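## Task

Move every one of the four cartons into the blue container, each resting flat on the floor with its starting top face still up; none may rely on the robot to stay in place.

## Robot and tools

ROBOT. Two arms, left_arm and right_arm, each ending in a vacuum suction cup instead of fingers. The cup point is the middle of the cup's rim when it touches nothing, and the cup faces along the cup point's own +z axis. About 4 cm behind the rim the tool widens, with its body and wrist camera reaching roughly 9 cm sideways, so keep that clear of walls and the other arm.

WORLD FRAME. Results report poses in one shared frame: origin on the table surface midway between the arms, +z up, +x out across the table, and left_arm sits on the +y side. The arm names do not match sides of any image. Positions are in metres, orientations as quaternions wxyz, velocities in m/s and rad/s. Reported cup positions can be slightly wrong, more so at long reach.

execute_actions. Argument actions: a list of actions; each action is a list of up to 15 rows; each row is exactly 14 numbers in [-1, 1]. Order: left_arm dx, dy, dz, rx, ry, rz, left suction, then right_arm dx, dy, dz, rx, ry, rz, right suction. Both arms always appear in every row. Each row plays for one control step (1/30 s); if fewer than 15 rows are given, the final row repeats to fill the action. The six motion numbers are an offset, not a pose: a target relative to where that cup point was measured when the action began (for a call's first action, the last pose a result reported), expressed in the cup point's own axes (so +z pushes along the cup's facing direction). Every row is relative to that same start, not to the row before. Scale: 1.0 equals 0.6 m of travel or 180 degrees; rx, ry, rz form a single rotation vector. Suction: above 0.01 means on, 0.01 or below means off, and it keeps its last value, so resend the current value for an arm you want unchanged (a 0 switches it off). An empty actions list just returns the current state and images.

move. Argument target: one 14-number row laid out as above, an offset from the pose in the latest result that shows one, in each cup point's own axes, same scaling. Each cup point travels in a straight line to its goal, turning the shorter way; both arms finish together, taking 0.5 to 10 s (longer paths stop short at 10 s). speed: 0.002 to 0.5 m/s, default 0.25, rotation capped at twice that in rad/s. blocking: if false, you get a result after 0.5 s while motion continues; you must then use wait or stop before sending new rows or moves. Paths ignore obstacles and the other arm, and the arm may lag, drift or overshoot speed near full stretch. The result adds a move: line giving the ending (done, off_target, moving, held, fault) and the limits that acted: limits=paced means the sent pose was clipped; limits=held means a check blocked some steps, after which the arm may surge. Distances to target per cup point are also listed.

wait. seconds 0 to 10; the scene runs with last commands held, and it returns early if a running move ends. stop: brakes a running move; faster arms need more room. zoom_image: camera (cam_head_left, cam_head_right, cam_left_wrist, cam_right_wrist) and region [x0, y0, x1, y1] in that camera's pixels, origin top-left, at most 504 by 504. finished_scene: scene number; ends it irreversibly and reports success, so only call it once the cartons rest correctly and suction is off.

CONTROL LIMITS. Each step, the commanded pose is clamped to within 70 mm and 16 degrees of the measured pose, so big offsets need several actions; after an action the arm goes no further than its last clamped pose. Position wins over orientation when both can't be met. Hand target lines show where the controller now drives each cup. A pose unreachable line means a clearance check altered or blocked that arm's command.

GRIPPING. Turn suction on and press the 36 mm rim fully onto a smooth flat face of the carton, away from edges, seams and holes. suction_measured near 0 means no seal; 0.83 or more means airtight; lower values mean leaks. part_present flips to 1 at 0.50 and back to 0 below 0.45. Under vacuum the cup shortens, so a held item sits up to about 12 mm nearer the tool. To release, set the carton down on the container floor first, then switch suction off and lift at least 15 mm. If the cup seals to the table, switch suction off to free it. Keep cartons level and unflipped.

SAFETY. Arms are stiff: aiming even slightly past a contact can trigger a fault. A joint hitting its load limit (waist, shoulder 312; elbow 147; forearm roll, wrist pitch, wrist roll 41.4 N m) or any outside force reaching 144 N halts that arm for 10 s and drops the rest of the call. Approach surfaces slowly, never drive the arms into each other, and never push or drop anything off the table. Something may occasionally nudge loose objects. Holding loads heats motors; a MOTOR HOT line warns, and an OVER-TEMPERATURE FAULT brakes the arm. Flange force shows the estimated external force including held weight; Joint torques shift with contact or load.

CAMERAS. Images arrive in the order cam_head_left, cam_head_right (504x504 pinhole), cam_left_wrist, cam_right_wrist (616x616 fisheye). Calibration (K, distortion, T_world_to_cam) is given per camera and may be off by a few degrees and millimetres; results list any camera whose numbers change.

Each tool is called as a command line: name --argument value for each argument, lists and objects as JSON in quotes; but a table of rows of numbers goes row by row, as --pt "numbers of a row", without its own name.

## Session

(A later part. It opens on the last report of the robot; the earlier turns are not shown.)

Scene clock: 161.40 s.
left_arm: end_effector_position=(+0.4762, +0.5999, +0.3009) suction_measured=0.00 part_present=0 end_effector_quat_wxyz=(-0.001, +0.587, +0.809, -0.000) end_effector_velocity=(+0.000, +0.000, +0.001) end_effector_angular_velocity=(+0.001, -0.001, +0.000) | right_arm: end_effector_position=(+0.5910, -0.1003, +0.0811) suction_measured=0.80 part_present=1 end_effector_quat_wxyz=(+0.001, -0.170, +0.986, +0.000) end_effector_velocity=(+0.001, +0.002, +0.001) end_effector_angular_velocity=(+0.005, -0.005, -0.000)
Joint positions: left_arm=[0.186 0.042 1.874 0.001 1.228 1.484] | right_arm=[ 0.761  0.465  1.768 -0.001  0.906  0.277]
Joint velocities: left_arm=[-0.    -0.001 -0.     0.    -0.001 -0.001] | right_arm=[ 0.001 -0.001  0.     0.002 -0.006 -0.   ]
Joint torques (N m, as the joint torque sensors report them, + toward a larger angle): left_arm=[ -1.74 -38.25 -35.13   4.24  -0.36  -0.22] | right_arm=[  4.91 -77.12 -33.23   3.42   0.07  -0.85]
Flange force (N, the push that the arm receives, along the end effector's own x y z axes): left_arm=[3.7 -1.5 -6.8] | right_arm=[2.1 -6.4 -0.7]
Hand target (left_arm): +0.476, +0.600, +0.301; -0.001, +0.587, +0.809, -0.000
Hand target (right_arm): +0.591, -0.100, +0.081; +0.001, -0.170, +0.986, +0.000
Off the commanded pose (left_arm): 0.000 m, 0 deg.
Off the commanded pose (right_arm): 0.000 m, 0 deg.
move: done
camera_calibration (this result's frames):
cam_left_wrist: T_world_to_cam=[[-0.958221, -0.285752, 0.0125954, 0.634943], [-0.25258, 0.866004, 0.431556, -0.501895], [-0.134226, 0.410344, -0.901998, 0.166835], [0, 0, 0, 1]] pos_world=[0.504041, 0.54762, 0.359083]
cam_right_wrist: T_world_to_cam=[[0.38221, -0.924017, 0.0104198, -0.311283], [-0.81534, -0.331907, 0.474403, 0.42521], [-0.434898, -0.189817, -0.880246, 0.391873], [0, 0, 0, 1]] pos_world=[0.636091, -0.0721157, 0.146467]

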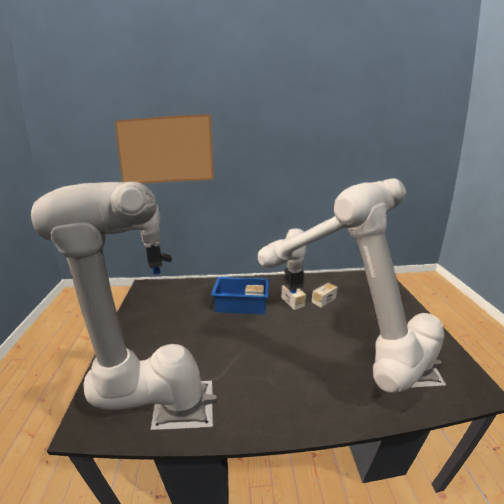

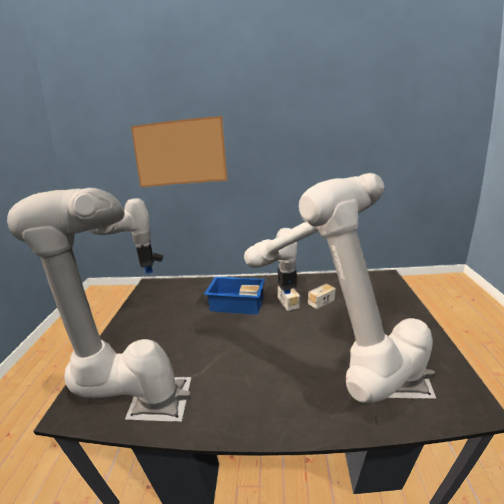

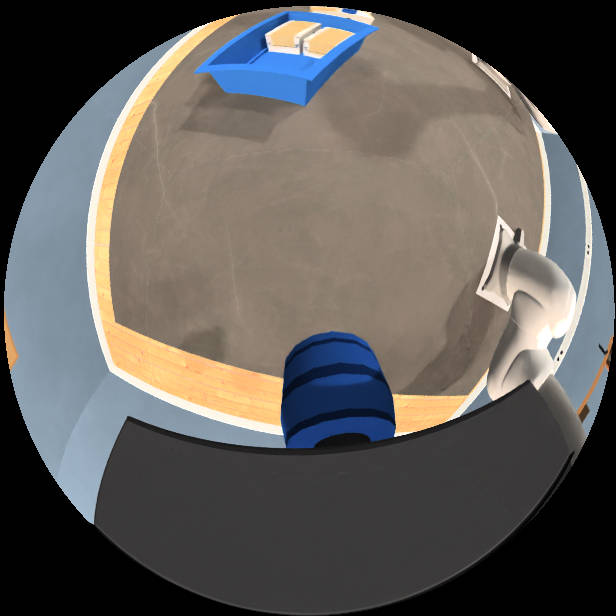

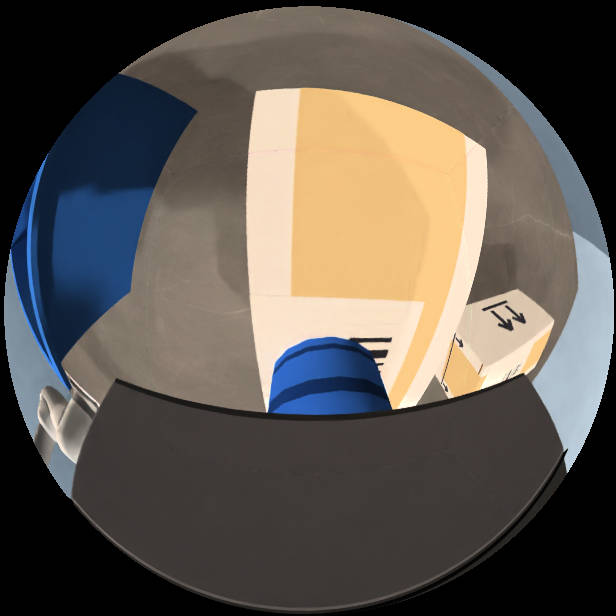

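move --target '[0,0,0,0,0,0,0,0,0,-0.225,0,0,0,1]'

move --target '[0,0,0,0,0,0,0,-0.2945,0.47,0,0,0,-0.343,1]' --speed 0.3

move --target '[0,0,0,0,0,0,0,0,0,0.07,0,0,0,1]' --speed 0.1

Scene clock: 172.47 s.
left_arm: end_effector_position=(+0.4762, +0.5999, +0.3009) suction_measured=0.00 part_present=0 end_effector_quat_wxyz=(-0.001, +0.587, +0.809, -0.000) end_effector_velocity=(-0.000, +0.001, +0.000) end_effector_angular_velocity=(-0.000, -0.001, +0.002) | right_arm: end_effector_position=(+0.5907, -0.1006, +0.2161) suction_measured=0.95 part_present=1 end_effector_quat_wxyz=(+0.001, -0.169, +0.986, +0.000) end_effector_velocity=(+0.000, +0.001, +0.002) end_effector_angular_velocity=(+0.001, -0.002, +0.000)
Joint positions: left_arm=[0.186 0.042 1.874 0.001 1.228 1.484] | right_arm=[ 0.761  0.349  1.66  -0.001  1.13   0.277]
Joint velocities: left_arm=[ 0.002 -0.    -0.    -0.    -0.001  0.   ] | right_arm=[ 0.001 -0.002 -0.002  0.     0.001  0.   ]
Joint torques (N m, as the joint torque sensors report them, + toward a larger angle): left_arm=[ -1.19 -37.47 -34.96   4.37  -0.42  -0.24] | right_arm=[  2.08 -72.99 -40.15   3.71   0.04  -0.76]
Flange force (N, the push that the arm receives, along the end effector's own x y z axes): left_arm=[3.1 -2.8 -7.9] | right_arm=[4.5 -3.5 4.7]
Hand target (left_arm): +0.476, +0.600, +0.301; -0.001, +0.587, +0.809, -0.000
Hand target (right_arm): +0.591, -0.101, +0.216; +0.001, -0.169, +0.986, +0.000
Off the commanded pose (left_arm): 0.000 m, 0 deg.
Off the commanded pose (right_arm): 0.000 m, 0 deg.
move: done
camera_calibration (this result's frames):
cam_left_wrist: T_world_to_cam=[[-0.958221, -0.285752, 0.0125953, 0.634943], [-0.25258, 0.866004, 0.431556, -0.501895], [-0.134226, 0.410344, -0.901998, 0.166835], [0, 0, 0, 1]] pos_world=[0.504041, 0.54762, 0.359083]
cam_right_wrist: T_world_to_cam=[[0.38207, -0.924074, 0.0105157, -0.312759], [-0.815396, -0.331737, 0.474426, 0.360831], [-0.434916, -0.189838, -0.880233, 0.510492], [0, 0, 0, 1]] pos_world=[0.635737, -0.0724003, 0.281453]

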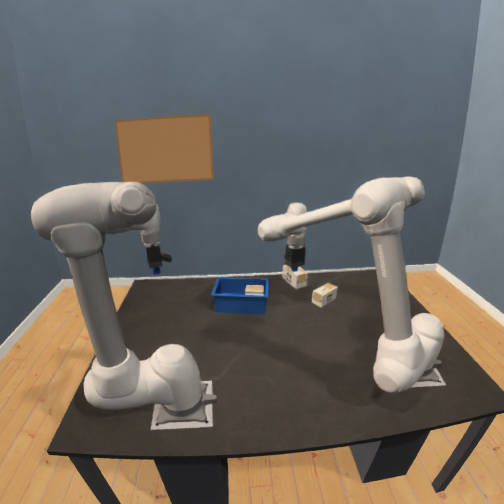

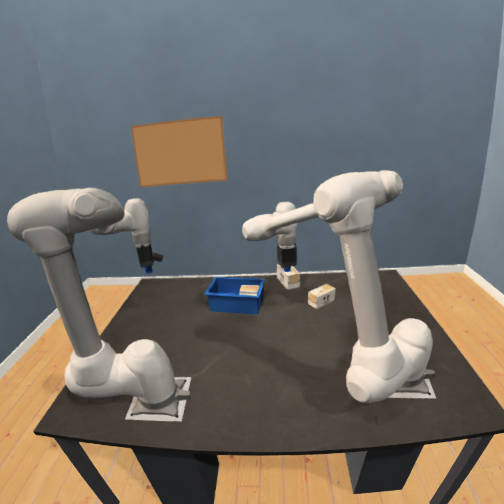

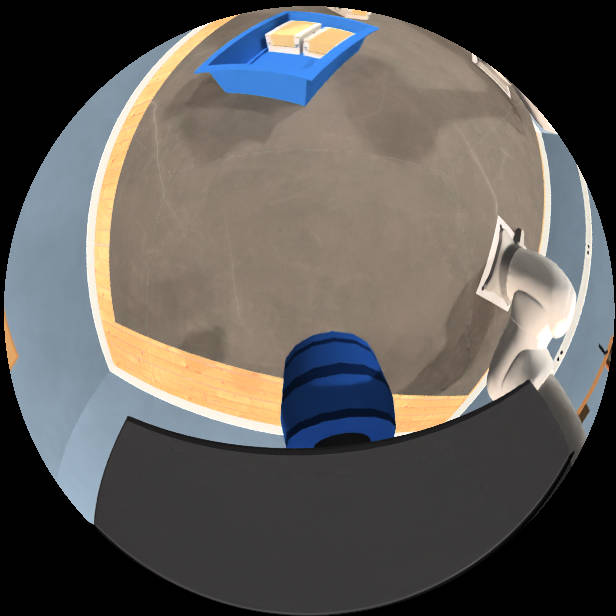

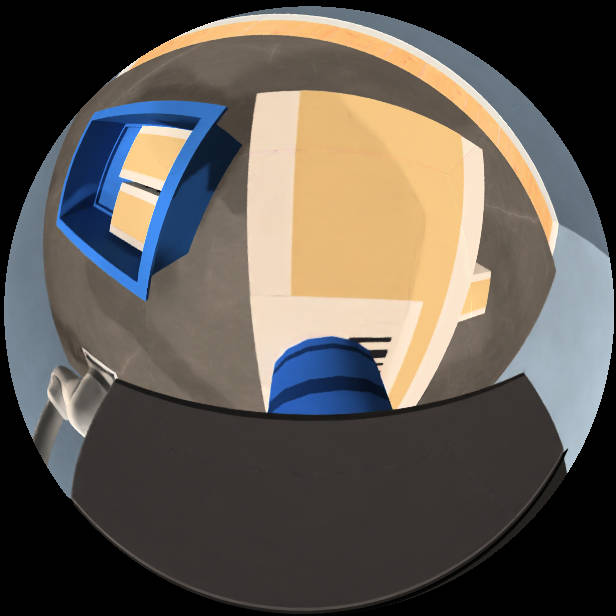

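Scene clock: 174.73 s.
left_arm: end_effector_position=(+0.4762, +0.5999, +0.3009) suction_measured=0.00 part_present=0 end_effector_quat_wxyz=(-0.001, +0.587, +0.809, -0.000) end_effector_velocity=(-0.000, -0.000, -0.000) end_effector_angular_velocity=(+0.000, +0.001, -0.000) | right_arm: end_effector_position=(+0.6627, +0.2242, +0.2169) suction_measured=0.95 part_present=1 end_effector_quat_wxyz=(-0.001, +0.651, -0.759, +0.000) end_effector_velocity=(+0.001, +0.001, +0.001) end_effector_angular_velocity=(+0.000, -0.001, +0.001)
Joint positions: left_arm=[0.186 0.042 1.874 0.001 1.228 1.484] | right_arm=[ 0.987  0.802  0.922 -0.001  1.416 -0.574]
Joint velocities: left_arm=[-0.     0.    -0.     0.001  0.001 -0.   ] | right_arm=[-0.     0.002 -0.004 -0.     0.002 -0.001]
Joint torques (N m, as the joint torque sensors report them, + toward a larger angle): left_arm=[ -2.23 -37.96 -35.11   4.24  -0.18  -0.15] | right_arm=[   3.65 -114.4   -44.53    4.38    0.     -0.8 ]
Flange force (N, the push that the arm receives, along the end effector's own x y z axes): left_arm=[4.3 -1.6 -6.5] | right_arm=[14.6 5.3 5.7]
Hand target (left_arm): +0.476, +0.600, +0.301; -0.001, +0.587, +0.809, -0.000
Hand target (right_arm): +0.663, +0.224, +0.217; +0.001, -0.651, +0.759, -0.000
Off the commanded pose (left_arm): 0.000 m, 0 deg.
Off the commanded pose (right_arm): 0.000 m, 0 deg.
move: done
camera_calibration (this result's frames):
cam_left_wrist: T_world_to_cam=[[-0.958221, -0.285752, 0.0125954, 0.634943], [-0.25258, 0.866004, 0.431556, -0.501895], [-0.134226, 0.410344, -0.901998, 0.166835], [0, 0, 0, 1]] pos_world=[0.504041, 0.54762, 0.359083]
cam_right_wrist: T_world_to_cam=[[0.994768, -0.10134, 0.012882, -0.631142], [-0.0952562, -0.874626, 0.475348, 0.171195], [-0.0369047, -0.474088, -0.879704, 0.403987], [0, 0, 0, 1]] pos_world=[0.659056, 0.277297, 0.282141]

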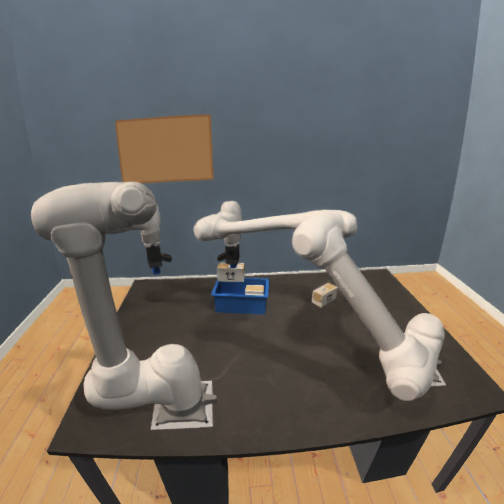

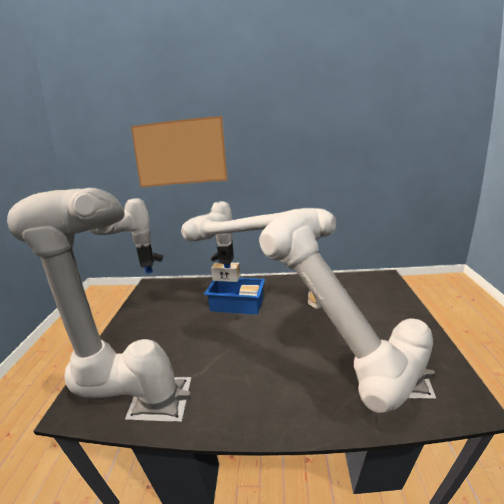

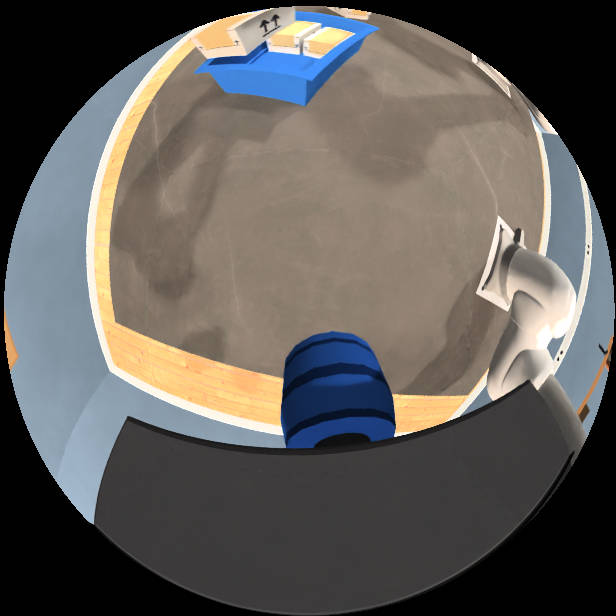

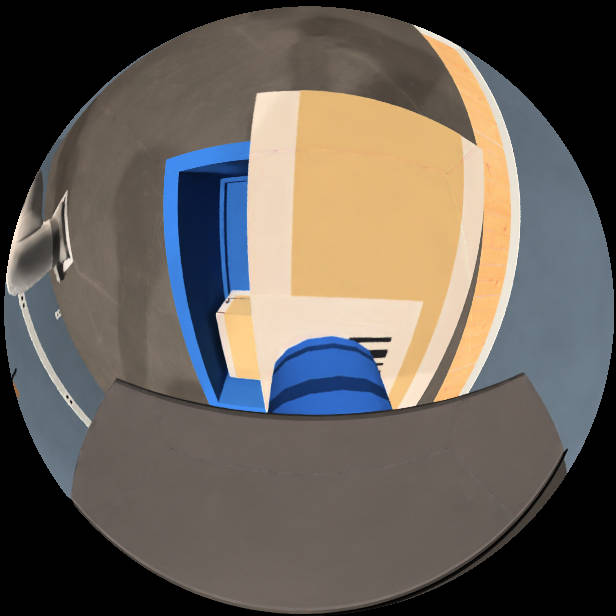

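Scene clock: 175.53 s.
left_arm: end_effector_position=(+0.4762, +0.5999, +0.3009) suction_measured=0.00 part_present=0 end_effector_quat_wxyz=(-0.001, +0.587, +0.809, -0.000) end_effector_velocity=(-0.001, -0.000, +0.002) end_effector_angular_velocity=(+0.001, -0.003, -0.001) | right_arm: end_effector_position=(+0.6628, +0.2243, +0.1750) suction_measured=0.95 part_present=1 end_effector_quat_wxyz=(-0.001, +0.651, -0.759, +0.000) end_effector_velocity=(+0.000, -0.001, -0.003) end_effector_angular_velocity=(-0.001, +0.003, -0.001)
Joint positions: left_arm=[0.186 0.042 1.874 0.001 1.228 1.484] | right_arm=[ 0.987  0.817  0.97  -0.001  1.352 -0.574]
Joint velocities: left_arm=[-0.    -0.003  0.     0.     0.     0.001] | right_arm=[-0.001  0.002  0.002  0.001 -0.001  0.   ]
Joint torques (N m, as the joint torque sensors report them, + toward a larger angle): left_arm=[ -1.3  -37.83 -34.96   4.26  -0.29  -0.08] | right_arm=[   3.96 -112.53  -43.35    4.18   -0.32   -0.79]
Flange force (N, the push that the arm receives, along the end effector's own x y z axes): left_arm=[2.7 -2.5 -7.6] | right_arm=[15.2 5.5 3.2]
Hand target (left_arm): +0.476, +0.600, +0.301; -0.001, +0.587, +0.809, -0.000
Hand target (right_arm): +0.663, +0.224, +0.175; +0.001, -0.651, +0.759, -0.000
Off the commanded pose (left_arm): 0.000 m, 0 deg.
Off the commanded pose (right_arm): 0.000 m, 0 deg.
move: done
camera_calibration (this result's frames):
cam_left_wrist: T_world_to_cam=[[-0.958221, -0.285752, 0.0125954, 0.634943], [-0.25258, 0.866004, 0.431556, -0.501895], [-0.134226, 0.410344, -0.901998, 0.166835], [0, 0, 0, 1]] pos_world=[0.504041, 0.54762, 0.359083]
cam_right_wrist: T_world_to_cam=[[0.994774, -0.101287, 0.012845, -0.630674], [-0.0951944, -0.874661, 0.475295, 0.191224], [-0.0369062, -0.474034, -0.879733, 0.367152], [0, 0, 0, 1]] pos_world=[0.659132, 0.27742, 0.240209]

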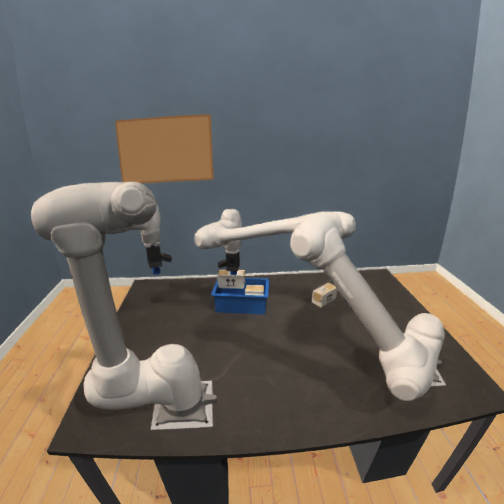

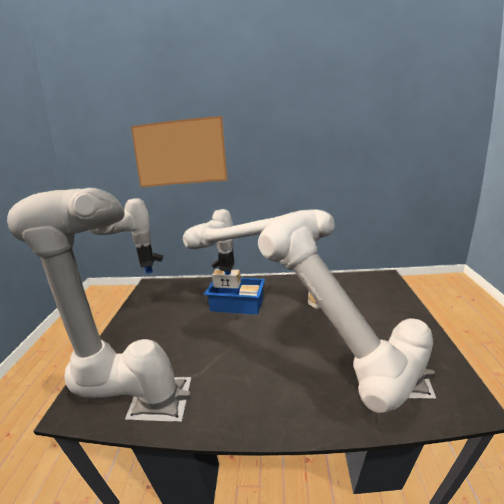

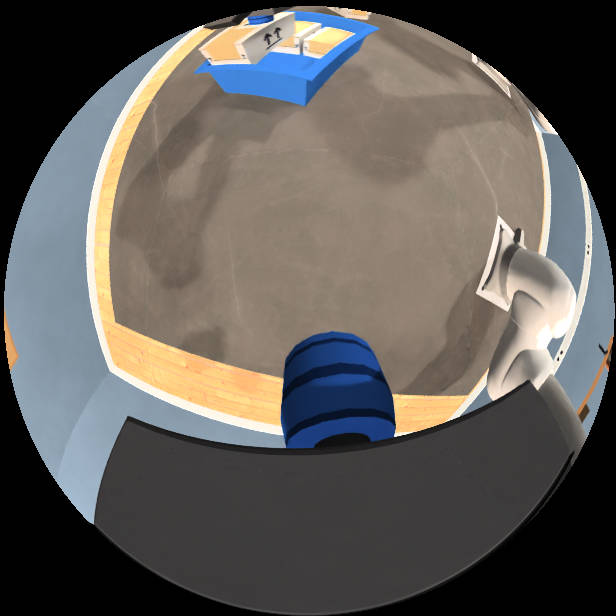

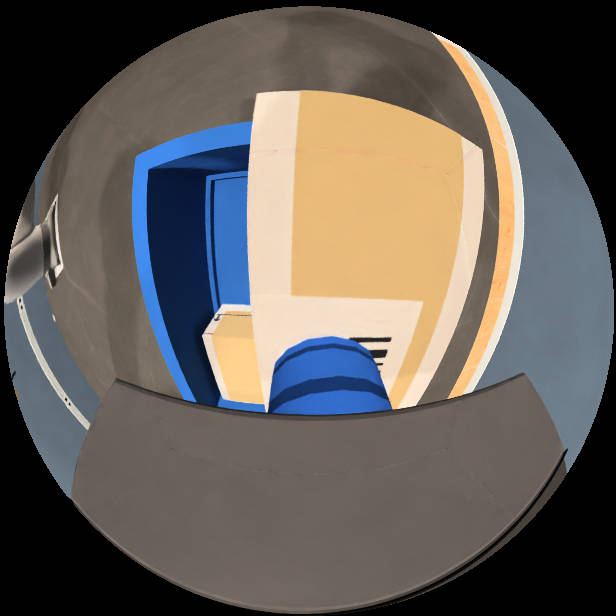

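move --target '[0,0,0,0,0,0,0,-0.002,0,0.125,0,0,0,1]' --speed 0.07

zoom_image --camera "cam_head_left" --region '[200, 260, 280, 320]'

Scene clock: 181.43 s.
left_arm: end_effector_position=(+0.4762, +0.5999, +0.3009) suction_measured=0.00 part_present=0 end_effector_quat_wxyz=(-0.001, +0.587, +0.809, -0.000) end_effector_velocity=(-0.000, +0.000, +0.000) end_effector_angular_velocity=(+0.000, +0.001, -0.000) | right_arm: end_effector_position=(+0.6631, +0.2257, +0.1000) suction_measured=0.95 part_present=1 end_effector_quat_wxyz=(-0.001, +0.651, -0.759, +0.000) end_effector_velocity=(-0.001, +0.000, -0.001) end_effector_angular_velocity=(-0.001, -0.000, +0.001)
Joint positions: left_arm=[0.186 0.042 1.874 0.001 1.228 1.484] | right_arm=[ 0.988  0.858  1.034 -0.001  1.247 -0.574]
Joint velocities: left_arm=[-0.    -0.    -0.     0.001  0.002  0.   ] | right_arm=[ 0.001  0.     0.002 -0.    -0.002  0.   ]
Joint torques (N m, as the joint torque sensors report them, + toward a larger angle): left_arm=[ -0.67 -39.1  -34.85   4.4   -0.49  -0.19] | right_arm=[   5.14 -117.61  -41.3     3.98   -0.27   -0.9 ]
Flange force (N, the push that the arm receives, along the end effector's own x y z axes): left_arm=[1.6 0.3 -6.9] | right_arm=[7.5 -0.1 3.1]
Hand target (left_arm): +0.476, +0.600, +0.301; -0.001, +0.587, +0.809, -0.000
Hand target (right_arm): +0.663, +0.226, +0.100; +0.001, -0.651, +0.759, -0.000
Off the commanded pose (left_arm): 0.000 m, 0 deg.
Off the commanded pose (right_arm): 0.000 m, 0 deg.
move: done
camera_calibration (this result's frames):
cam_left_wrist: T_world_to_cam=[[-0.958221, -0.285752, 0.0125954, 0.634943], [-0.252579, 0.866004, 0.431556, -0.501895], [-0.134226, 0.410344, -0.901998, 0.166835], [0, 0, 0, 1]] pos_world=[0.504041, 0.54762, 0.359083]
cam_right_wrist: T_world_to_cam=[[0.994784, -0.101185, 0.0128862, -0.629965], [-0.0951251, -0.874674, 0.475286, 0.228024], [-0.0368209, -0.474033, -0.879737, 0.301849], [0, 0, 0, 1]] pos_world=[0.659485, 0.27879, 0.165289]

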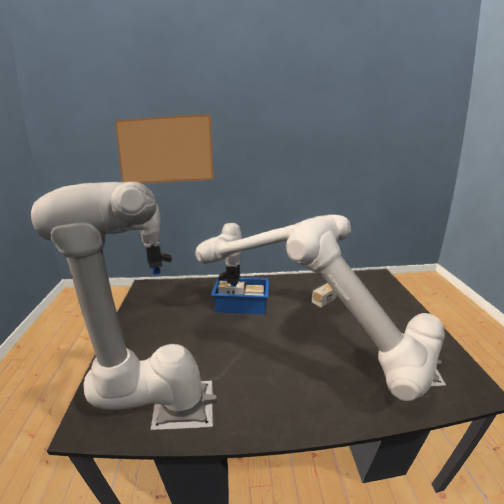

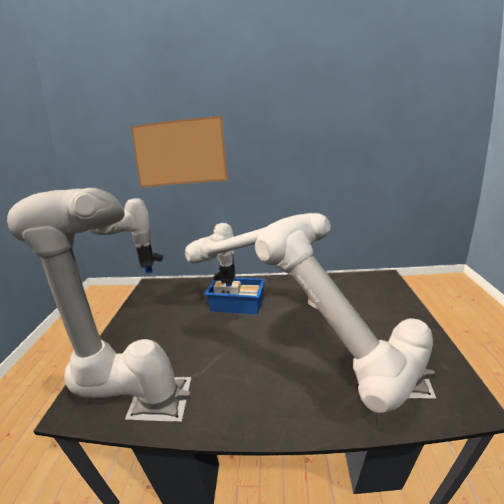

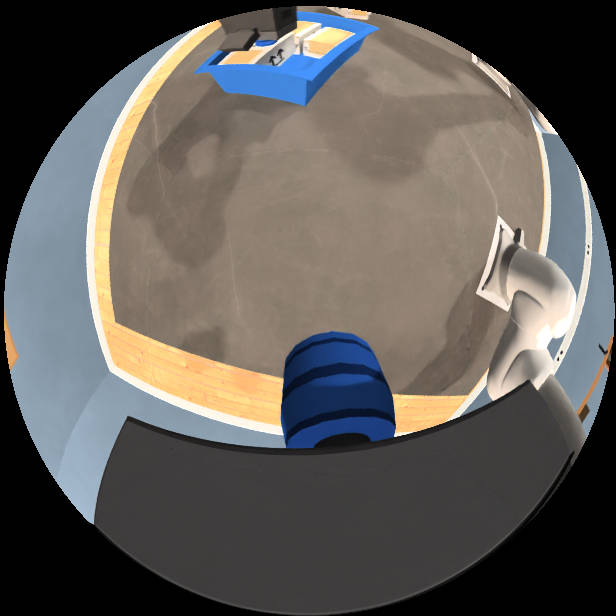

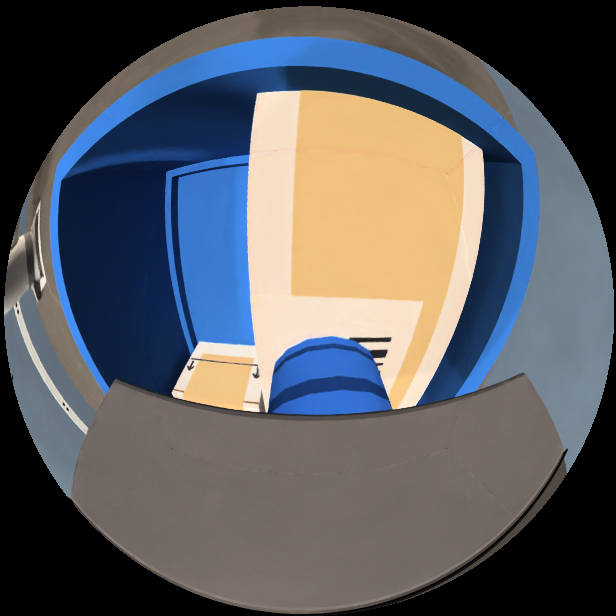

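Region (200, 260, 280, 320) of cam_head_left's 504x504 image, scaled by 6.300, with more detail than that image has; it fills the top 378 rows of this view, and the rest is white.

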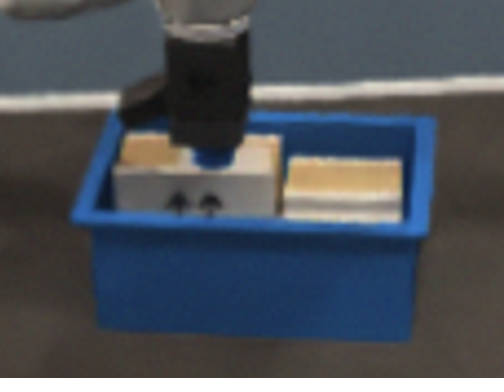

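execute_actions --actions '[]'

Scene clock: 199.37 s.
left_arm: end_effector_position=(+0.4762, +0.5999, +0.3009) suction_measured=0.00 part_present=0 end_effector_quat_wxyz=(-0.001, +0.587, +0.809, -0.000) end_effector_velocity=(+0.000, +0.001, -0.001) end_effector_angular_velocity=(+0.002, +0.002, -0.001) | right_arm: end_effector_position=(+0.6631, +0.2257, +0.0999) suction_measured=0.95 part_present=1 end_effector_quat_wxyz=(-0.001, +0.651, -0.759, +0.000) end_effector_velocity=(+0.001, -0.001, -0.000) end_effector_angular_velocity=(-0.001, -0.001, -0.000)
Joint positions: left_arm=[0.186 0.042 1.874 0.001 1.228 1.484] | right_arm=[ 0.988  0.858  1.034 -0.001  1.247 -0.574]
Joint velocities: left_arm=[ 0.     0.002  0.     0.002 -0.     0.001] | right_arm=[-0.    -0.     0.    -0.001 -0.001  0.   ]
Joint torques (N m, as the joint torque sensors report them, + toward a larger angle): left_arm=[ -1.84 -37.55 -35.22   4.29  -0.46  -0.18] | right_arm=[   3.63 -117.12  -42.32    4.03   -0.17   -0.88]
Flange force (N, the push that the arm receives, along the end effector's own x y z axes): left_arm=[3.8 -2.2 -7.0] | right_arm=[10.8 2.8 3.5]
Hand target (left_arm): +0.476, +0.600, +0.301; -0.001, +0.587, +0.809, -0.000
Hand target (right_arm): +0.663, +0.226, +0.100; +0.001, -0.651, +0.759, -0.000
Off the commanded pose (left_arm): 0.000 m, 0 deg.
Off the commanded pose (right_arm): 0.000 m, 0 deg.
camera_calibration (this result's frames):
cam_left_wrist: T_world_to_cam=[[-0.958221, -0.285752, 0.0125955, 0.634943], [-0.25258, 0.866004, 0.431556, -0.501895], [-0.134226, 0.410344, -0.901998, 0.166835], [0, 0, 0, 1]] pos_world=[0.504041, 0.54762, 0.359083]
cam_right_wrist: T_world_to_cam=[[0.994783, -0.101202, 0.0128248, -0.629938], [-0.0951108, -0.874677, 0.475283, 0.228066], [-0.0368821, -0.474023, -0.87974, 0.301808], [0, 0, 0, 1]] pos_world=[0.659475, 0.278797, 0.165196]

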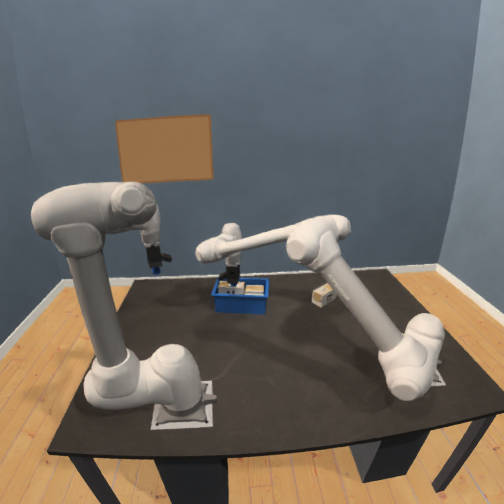

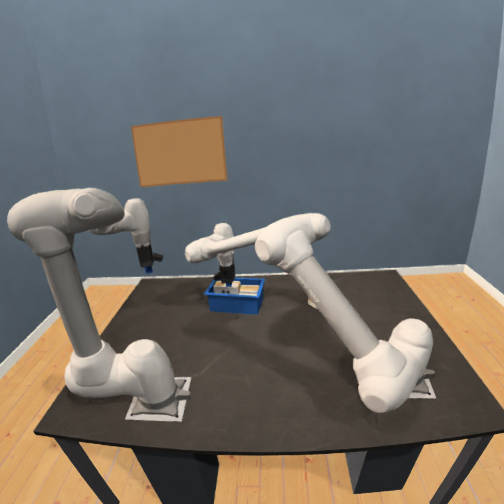

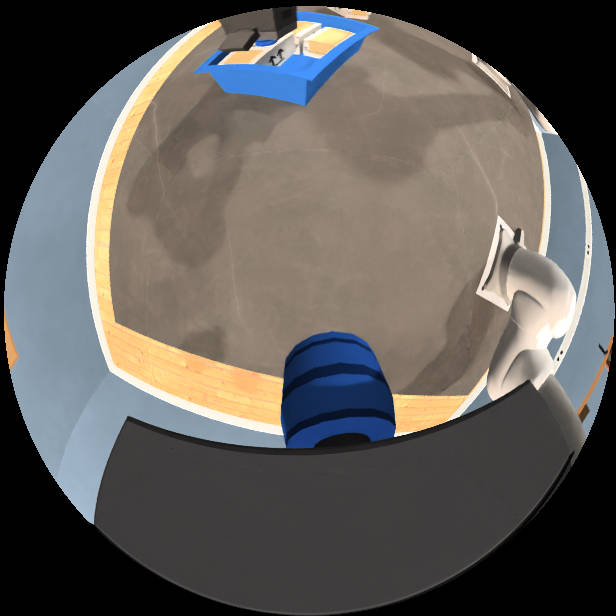

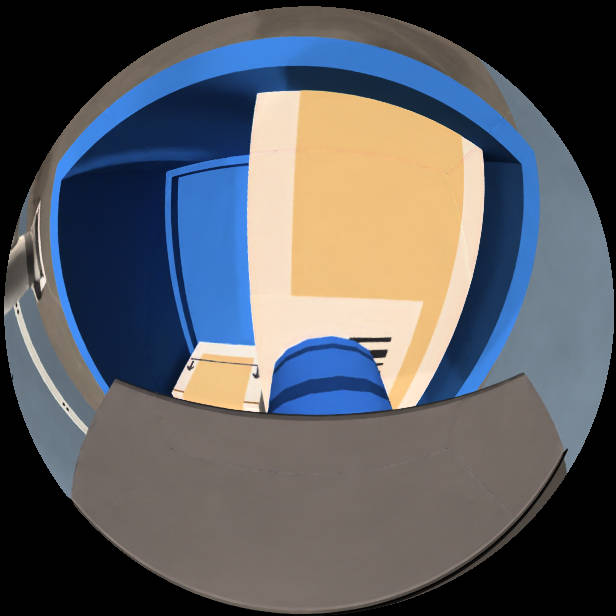

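move --target '[0,0,0,0,0,0,0,0.007,0,0.004,0,0,0,1]' --speed 0.02

move --target '[0,0,0,0,0,0,0,0,0,0.017,0,0,0,1]' --speed 0.02

Scene clock: 203.87 s.
left_arm: end_effector_position=(+0.4762, +0.5999, +0.3009) suction_measured=0.00 part_present=0 end_effector_quat_wxyz=(-0.001, +0.587, +0.809, -0.000) end_effector_velocity=(+0.000, -0.000, -0.001) end_effector_angular_velocity=(-0.001, +0.002, +0.000) | right_arm: end_effector_position=(+0.6625, +0.2216, +0.0975) suction_measured=0.95 part_present=1 end_effector_quat_wxyz=(-0.001, +0.651, -0.759, +0.000) end_effector_velocity=(+0.000, -0.000, -0.000) end_effector_angular_velocity=(-0.000, -0.001, +0.000)
Joint positions: left_arm=[0.186 0.042 1.874 0.001 1.228 1.484] | right_arm=[ 0.986  0.853  1.048 -0.001  1.238 -0.576]
Joint velocities: left_arm=[-0.     0.002  0.    -0.    -0.    -0.   ] | right_arm=[-0.    -0.     0.001 -0.001 -0.001  0.   ]
Joint torques (N m, as the joint torque sensors report them, + toward a larger angle): left_arm=[ -0.98 -37.88 -35.18   4.22  -0.29  -0.2 ] | right_arm=[   2.31 -115.75  -41.08    4.12   -0.06   -0.72]
Flange force (N, the push that the arm receives, along the end effector's own x y z axes): left_arm=[2.1 -2.0 -6.6] | right_arm=[7.9 2.4 2.7]
Hand target (left_arm): +0.476, +0.600, +0.301; -0.001, +0.587, +0.809, -0.000
Hand target (right_arm): +0.662, +0.222, +0.098; +0.001, -0.651, +0.759, -0.000
Off the commanded pose (left_arm): 0.000 m, 0 deg.
Off the commanded pose (right_arm): 0.000 m, 0 deg.
move: done
camera_calibration (this result's frames):
cam_left_wrist: T_world_to_cam=[[-0.958221, -0.285752, 0.0125955, 0.634943], [-0.25258, 0.866004, 0.431556, -0.501895], [-0.134226, 0.410344, -0.901998, 0.166835], [0, 0, 0, 1]] pos_world=[0.504041, 0.54762, 0.359083]
cam_right_wrist: T_world_to_cam=[[0.994786, -0.101178, 0.0128194, -0.629693], [-0.0950865, -0.874679, 0.475284, 0.225539], [-0.0368752, -0.474025, -0.879739, 0.297727], [0, 0, 0, 1]] pos_world=[0.658834, 0.274694, 0.1628]

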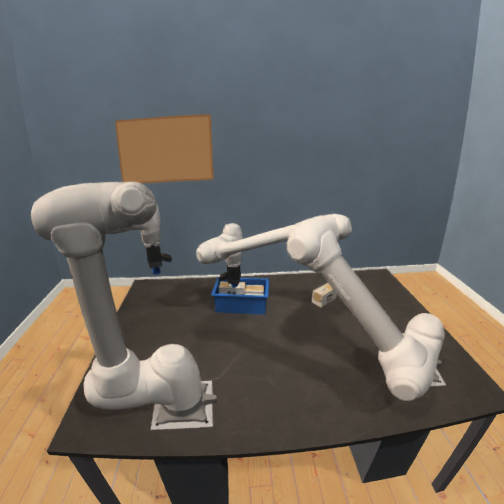

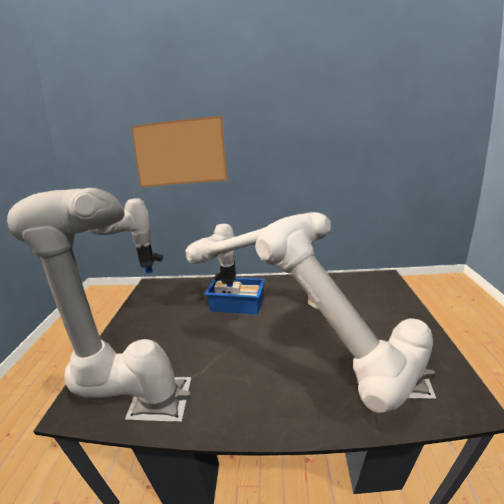

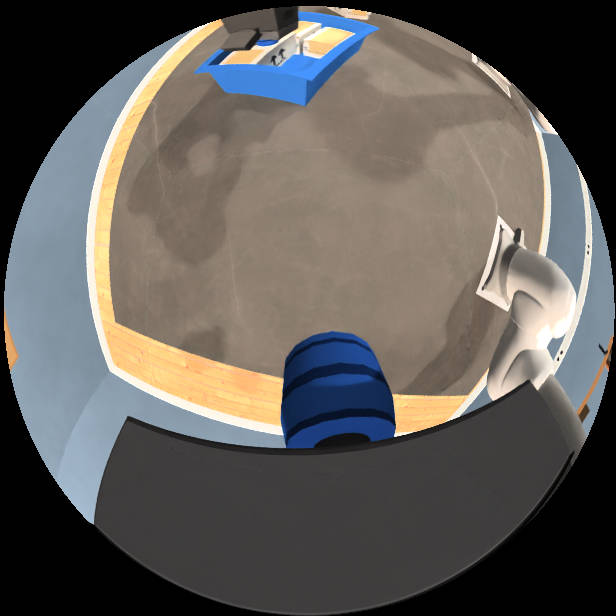

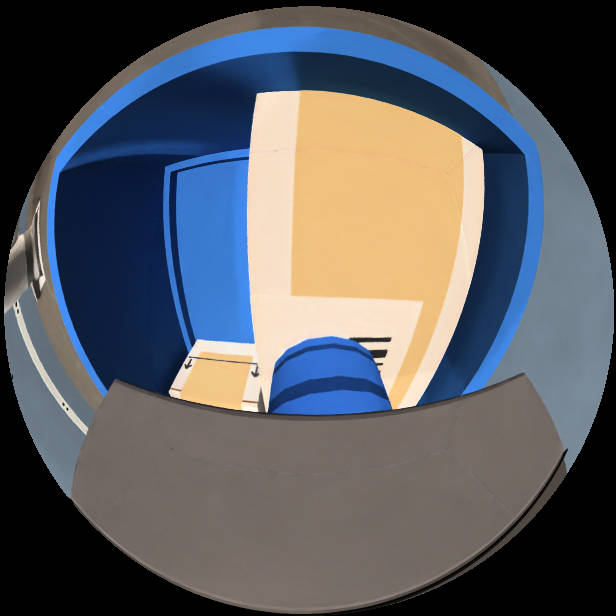

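Scene clock: 204.63 s.
left_arm: end_effector_position=(+0.4762, +0.5999, +0.3009) suction_measured=0.00 part_present=0 end_effector_quat_wxyz=(-0.001, +0.587, +0.809, -0.000) end_effector_velocity=(+0.000, -0.000, -0.000) end_effector_angular_velocity=(+0.000, +0.001, -0.001) | right_arm: end_effector_position=(+0.6625, +0.2216, +0.0874) suction_measured=0.95 part_present=1 end_effector_quat_wxyz=(-0.001, +0.651, -0.759, +0.000) end_effector_velocity=(-0.000, -0.000, +0.001) end_effector_angular_velocity=(+0.001, +0.000, -0.000)
Joint positions: left_arm=[0.186 0.042 1.874 0.001 1.228 1.484] | right_arm=[ 0.986  0.859  1.055 -0.001  1.225 -0.576]
Joint velocities: left_arm=[-0.     0.001 -0.     0.001  0.     0.001] | right_arm=[-0.    -0.001  0.001  0.001 -0.     0.   ]
Joint torques (N m, as the joint torque sensors report them, + toward a larger angle): left_arm=[ -1.39 -38.74 -35.18   4.3   -0.44  -0.11] | right_arm=[   3.94 -104.52  -37.12    4.44   -0.63   -0.94]
Flange force (N, the push that the arm receives, along the end effector's own x y z axes): left_arm=[2.6 -0.4 -6.4] | right_arm=[14.6 5.3 -8.8]
Hand target (left_arm): +0.476, +0.600, +0.301; -0.001, +0.587, +0.809, -0.000
Hand target (right_arm): +0.662, +0.222, +0.087; +0.001, -0.651, +0.759, -0.000
Off the commanded pose (left_arm): 0.000 m, 0 deg.
Off the commanded pose (right_arm): 0.000 m, 0 deg.
move: done
camera_calibration (this result's frames):
cam_left_wrist: T_world_to_cam=[[-0.958221, -0.285752, 0.0125953, 0.634943], [-0.252579, 0.866004, 0.431556, -0.501895], [-0.134226, 0.410345, -0.901998, 0.166835], [0, 0, 0, 1]] pos_world=[0.504041, 0.54762, 0.359083]
cam_right_wrist: T_world_to_cam=[[0.994786, -0.101176, 0.0128343, -0.629599], [-0.095093, -0.874692, 0.47526, 0.230388], [-0.0368586, -0.474002, -0.879752, 0.288805], [0, 0, 0, 1]] pos_world=[0.658869, 0.274713, 0.152663]

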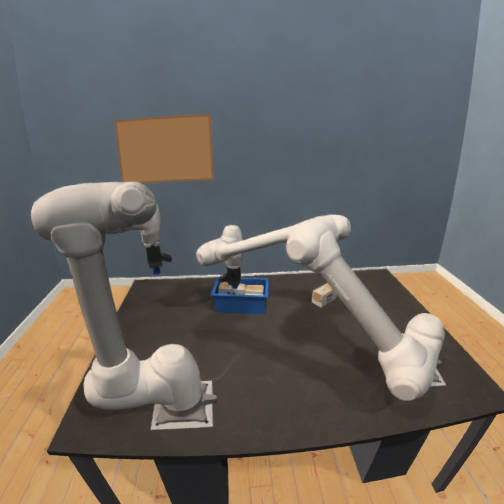

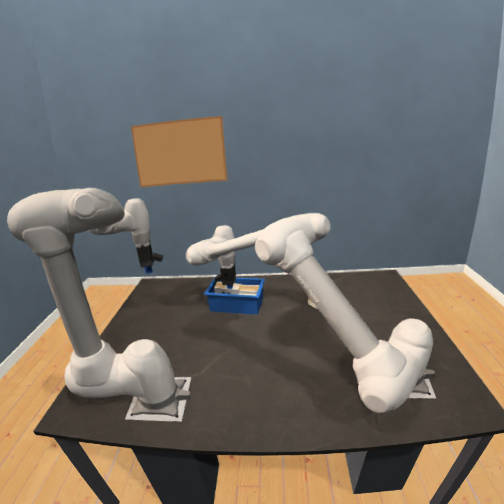

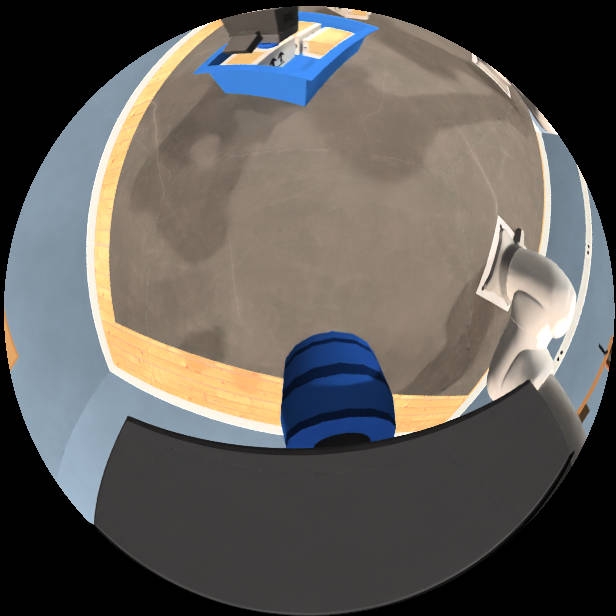

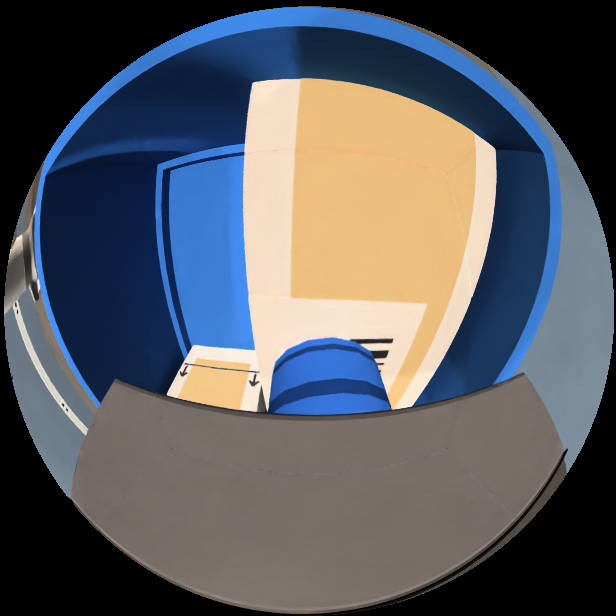

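move --target '[0,0,0,0,0,0,0,0.005,0.004,0,0,0,0,1]' --speed 0.01

Scene clock: 208.83 s.
left_arm: end_effector_position=(+0.4762, +0.5999, +0.3009) suction_measured=0.00 part_present=0 end_effector_quat_wxyz=(-0.001, +0.587, +0.809, -0.000) end_effector_velocity=(-0.000, +0.001, +0.000) end_effector_angular_velocity=(+0.002, +0.000, -0.002) | right_arm: end_effector_position=(+0.6597, +0.2190, +0.0874) suction_measured=0.95 part_present=1 end_effector_quat_wxyz=(-0.001, +0.651, -0.759, +0.000) end_effector_velocity=(-0.000, +0.000, +0.000) end_effector_angular_velocity=(+0.002, -0.000, -0.000)
Joint positions: left_arm=[0.186 0.042 1.874 0.001 1.228 1.484] | right_arm=[ 0.986  0.852  1.067 -0.001  1.219 -0.576]
Joint velocities: left_arm=[ 0.    -0.001 -0.     0.003  0.001  0.002] | right_arm=[-0.    -0.001  0.     0.001 -0.001 -0.   ]
Joint torques (N m, as the joint torque sensors report them, + toward a larger angle): left_arm=[ -2.39 -36.96 -34.72   4.28  -0.16  -0.2 ] | right_arm=[   4.16 -107.06  -35.75    4.13    0.82   -0.7 ]
Flange force (N, the push that the arm receives, along the end effector's own x y z axes): left_arm=[4.8 -2.8 -7.9] | right_arm=[8.1 1.0 -5.5]
Hand target (left_arm): +0.476, +0.600, +0.301; -0.001, +0.587, +0.809, -0.000
Hand target (right_arm): +0.660, +0.219, +0.087; +0.001, -0.651, +0.759, -0.000
Off the commanded pose (left_arm): 0.000 m, 0 deg.
Off the commanded pose (right_arm): 0.000 m, 0 deg.
move: done
camera_calibration (this result's frames):
cam_left_wrist: T_world_to_cam=[[-0.958221, -0.285752, 0.0125954, 0.634943], [-0.25258, 0.866004, 0.431556, -0.501895], [-0.134226, 0.410344, -0.901998, 0.166835], [0, 0, 0, 1]] pos_world=[0.504041, 0.54762, 0.359083]
cam_right_wrist: T_world_to_cam=[[0.994781, -0.101225, 0.0128175, -0.627095], [-0.095128, -0.874679, 0.475276, 0.227867], [-0.0368988, -0.474015, -0.879743, 0.287465], [0, 0, 0, 1]] pos_world=[0.656106, 0.272095, 0.152634]

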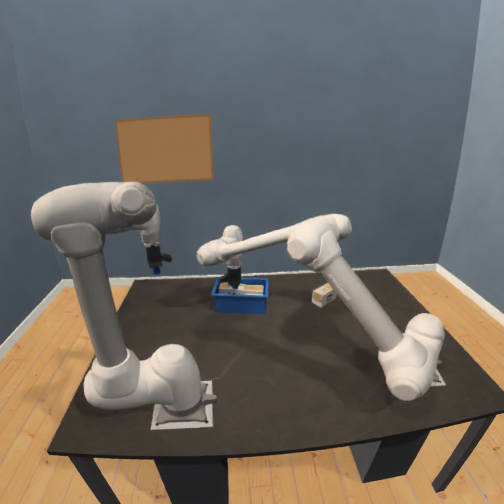

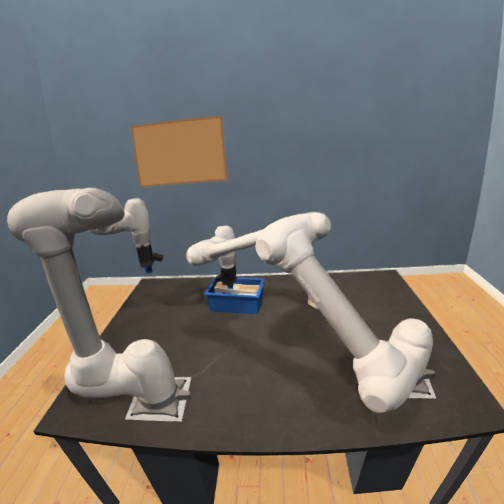

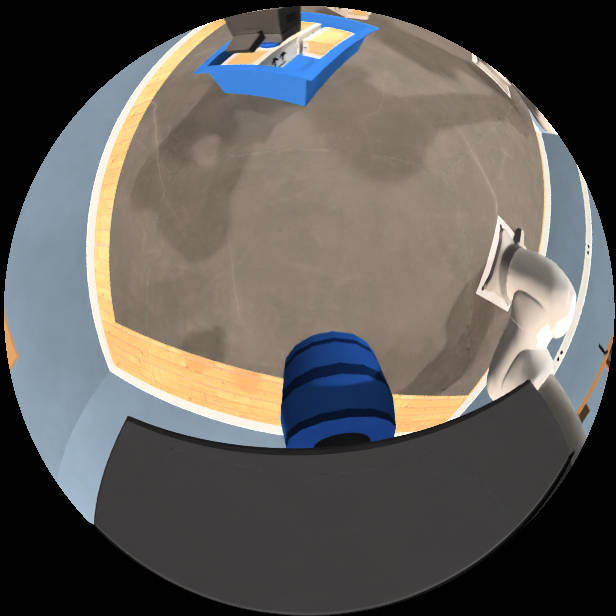

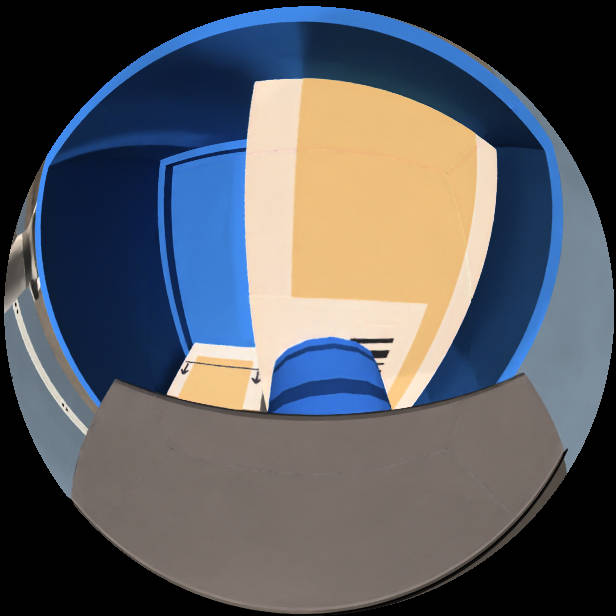

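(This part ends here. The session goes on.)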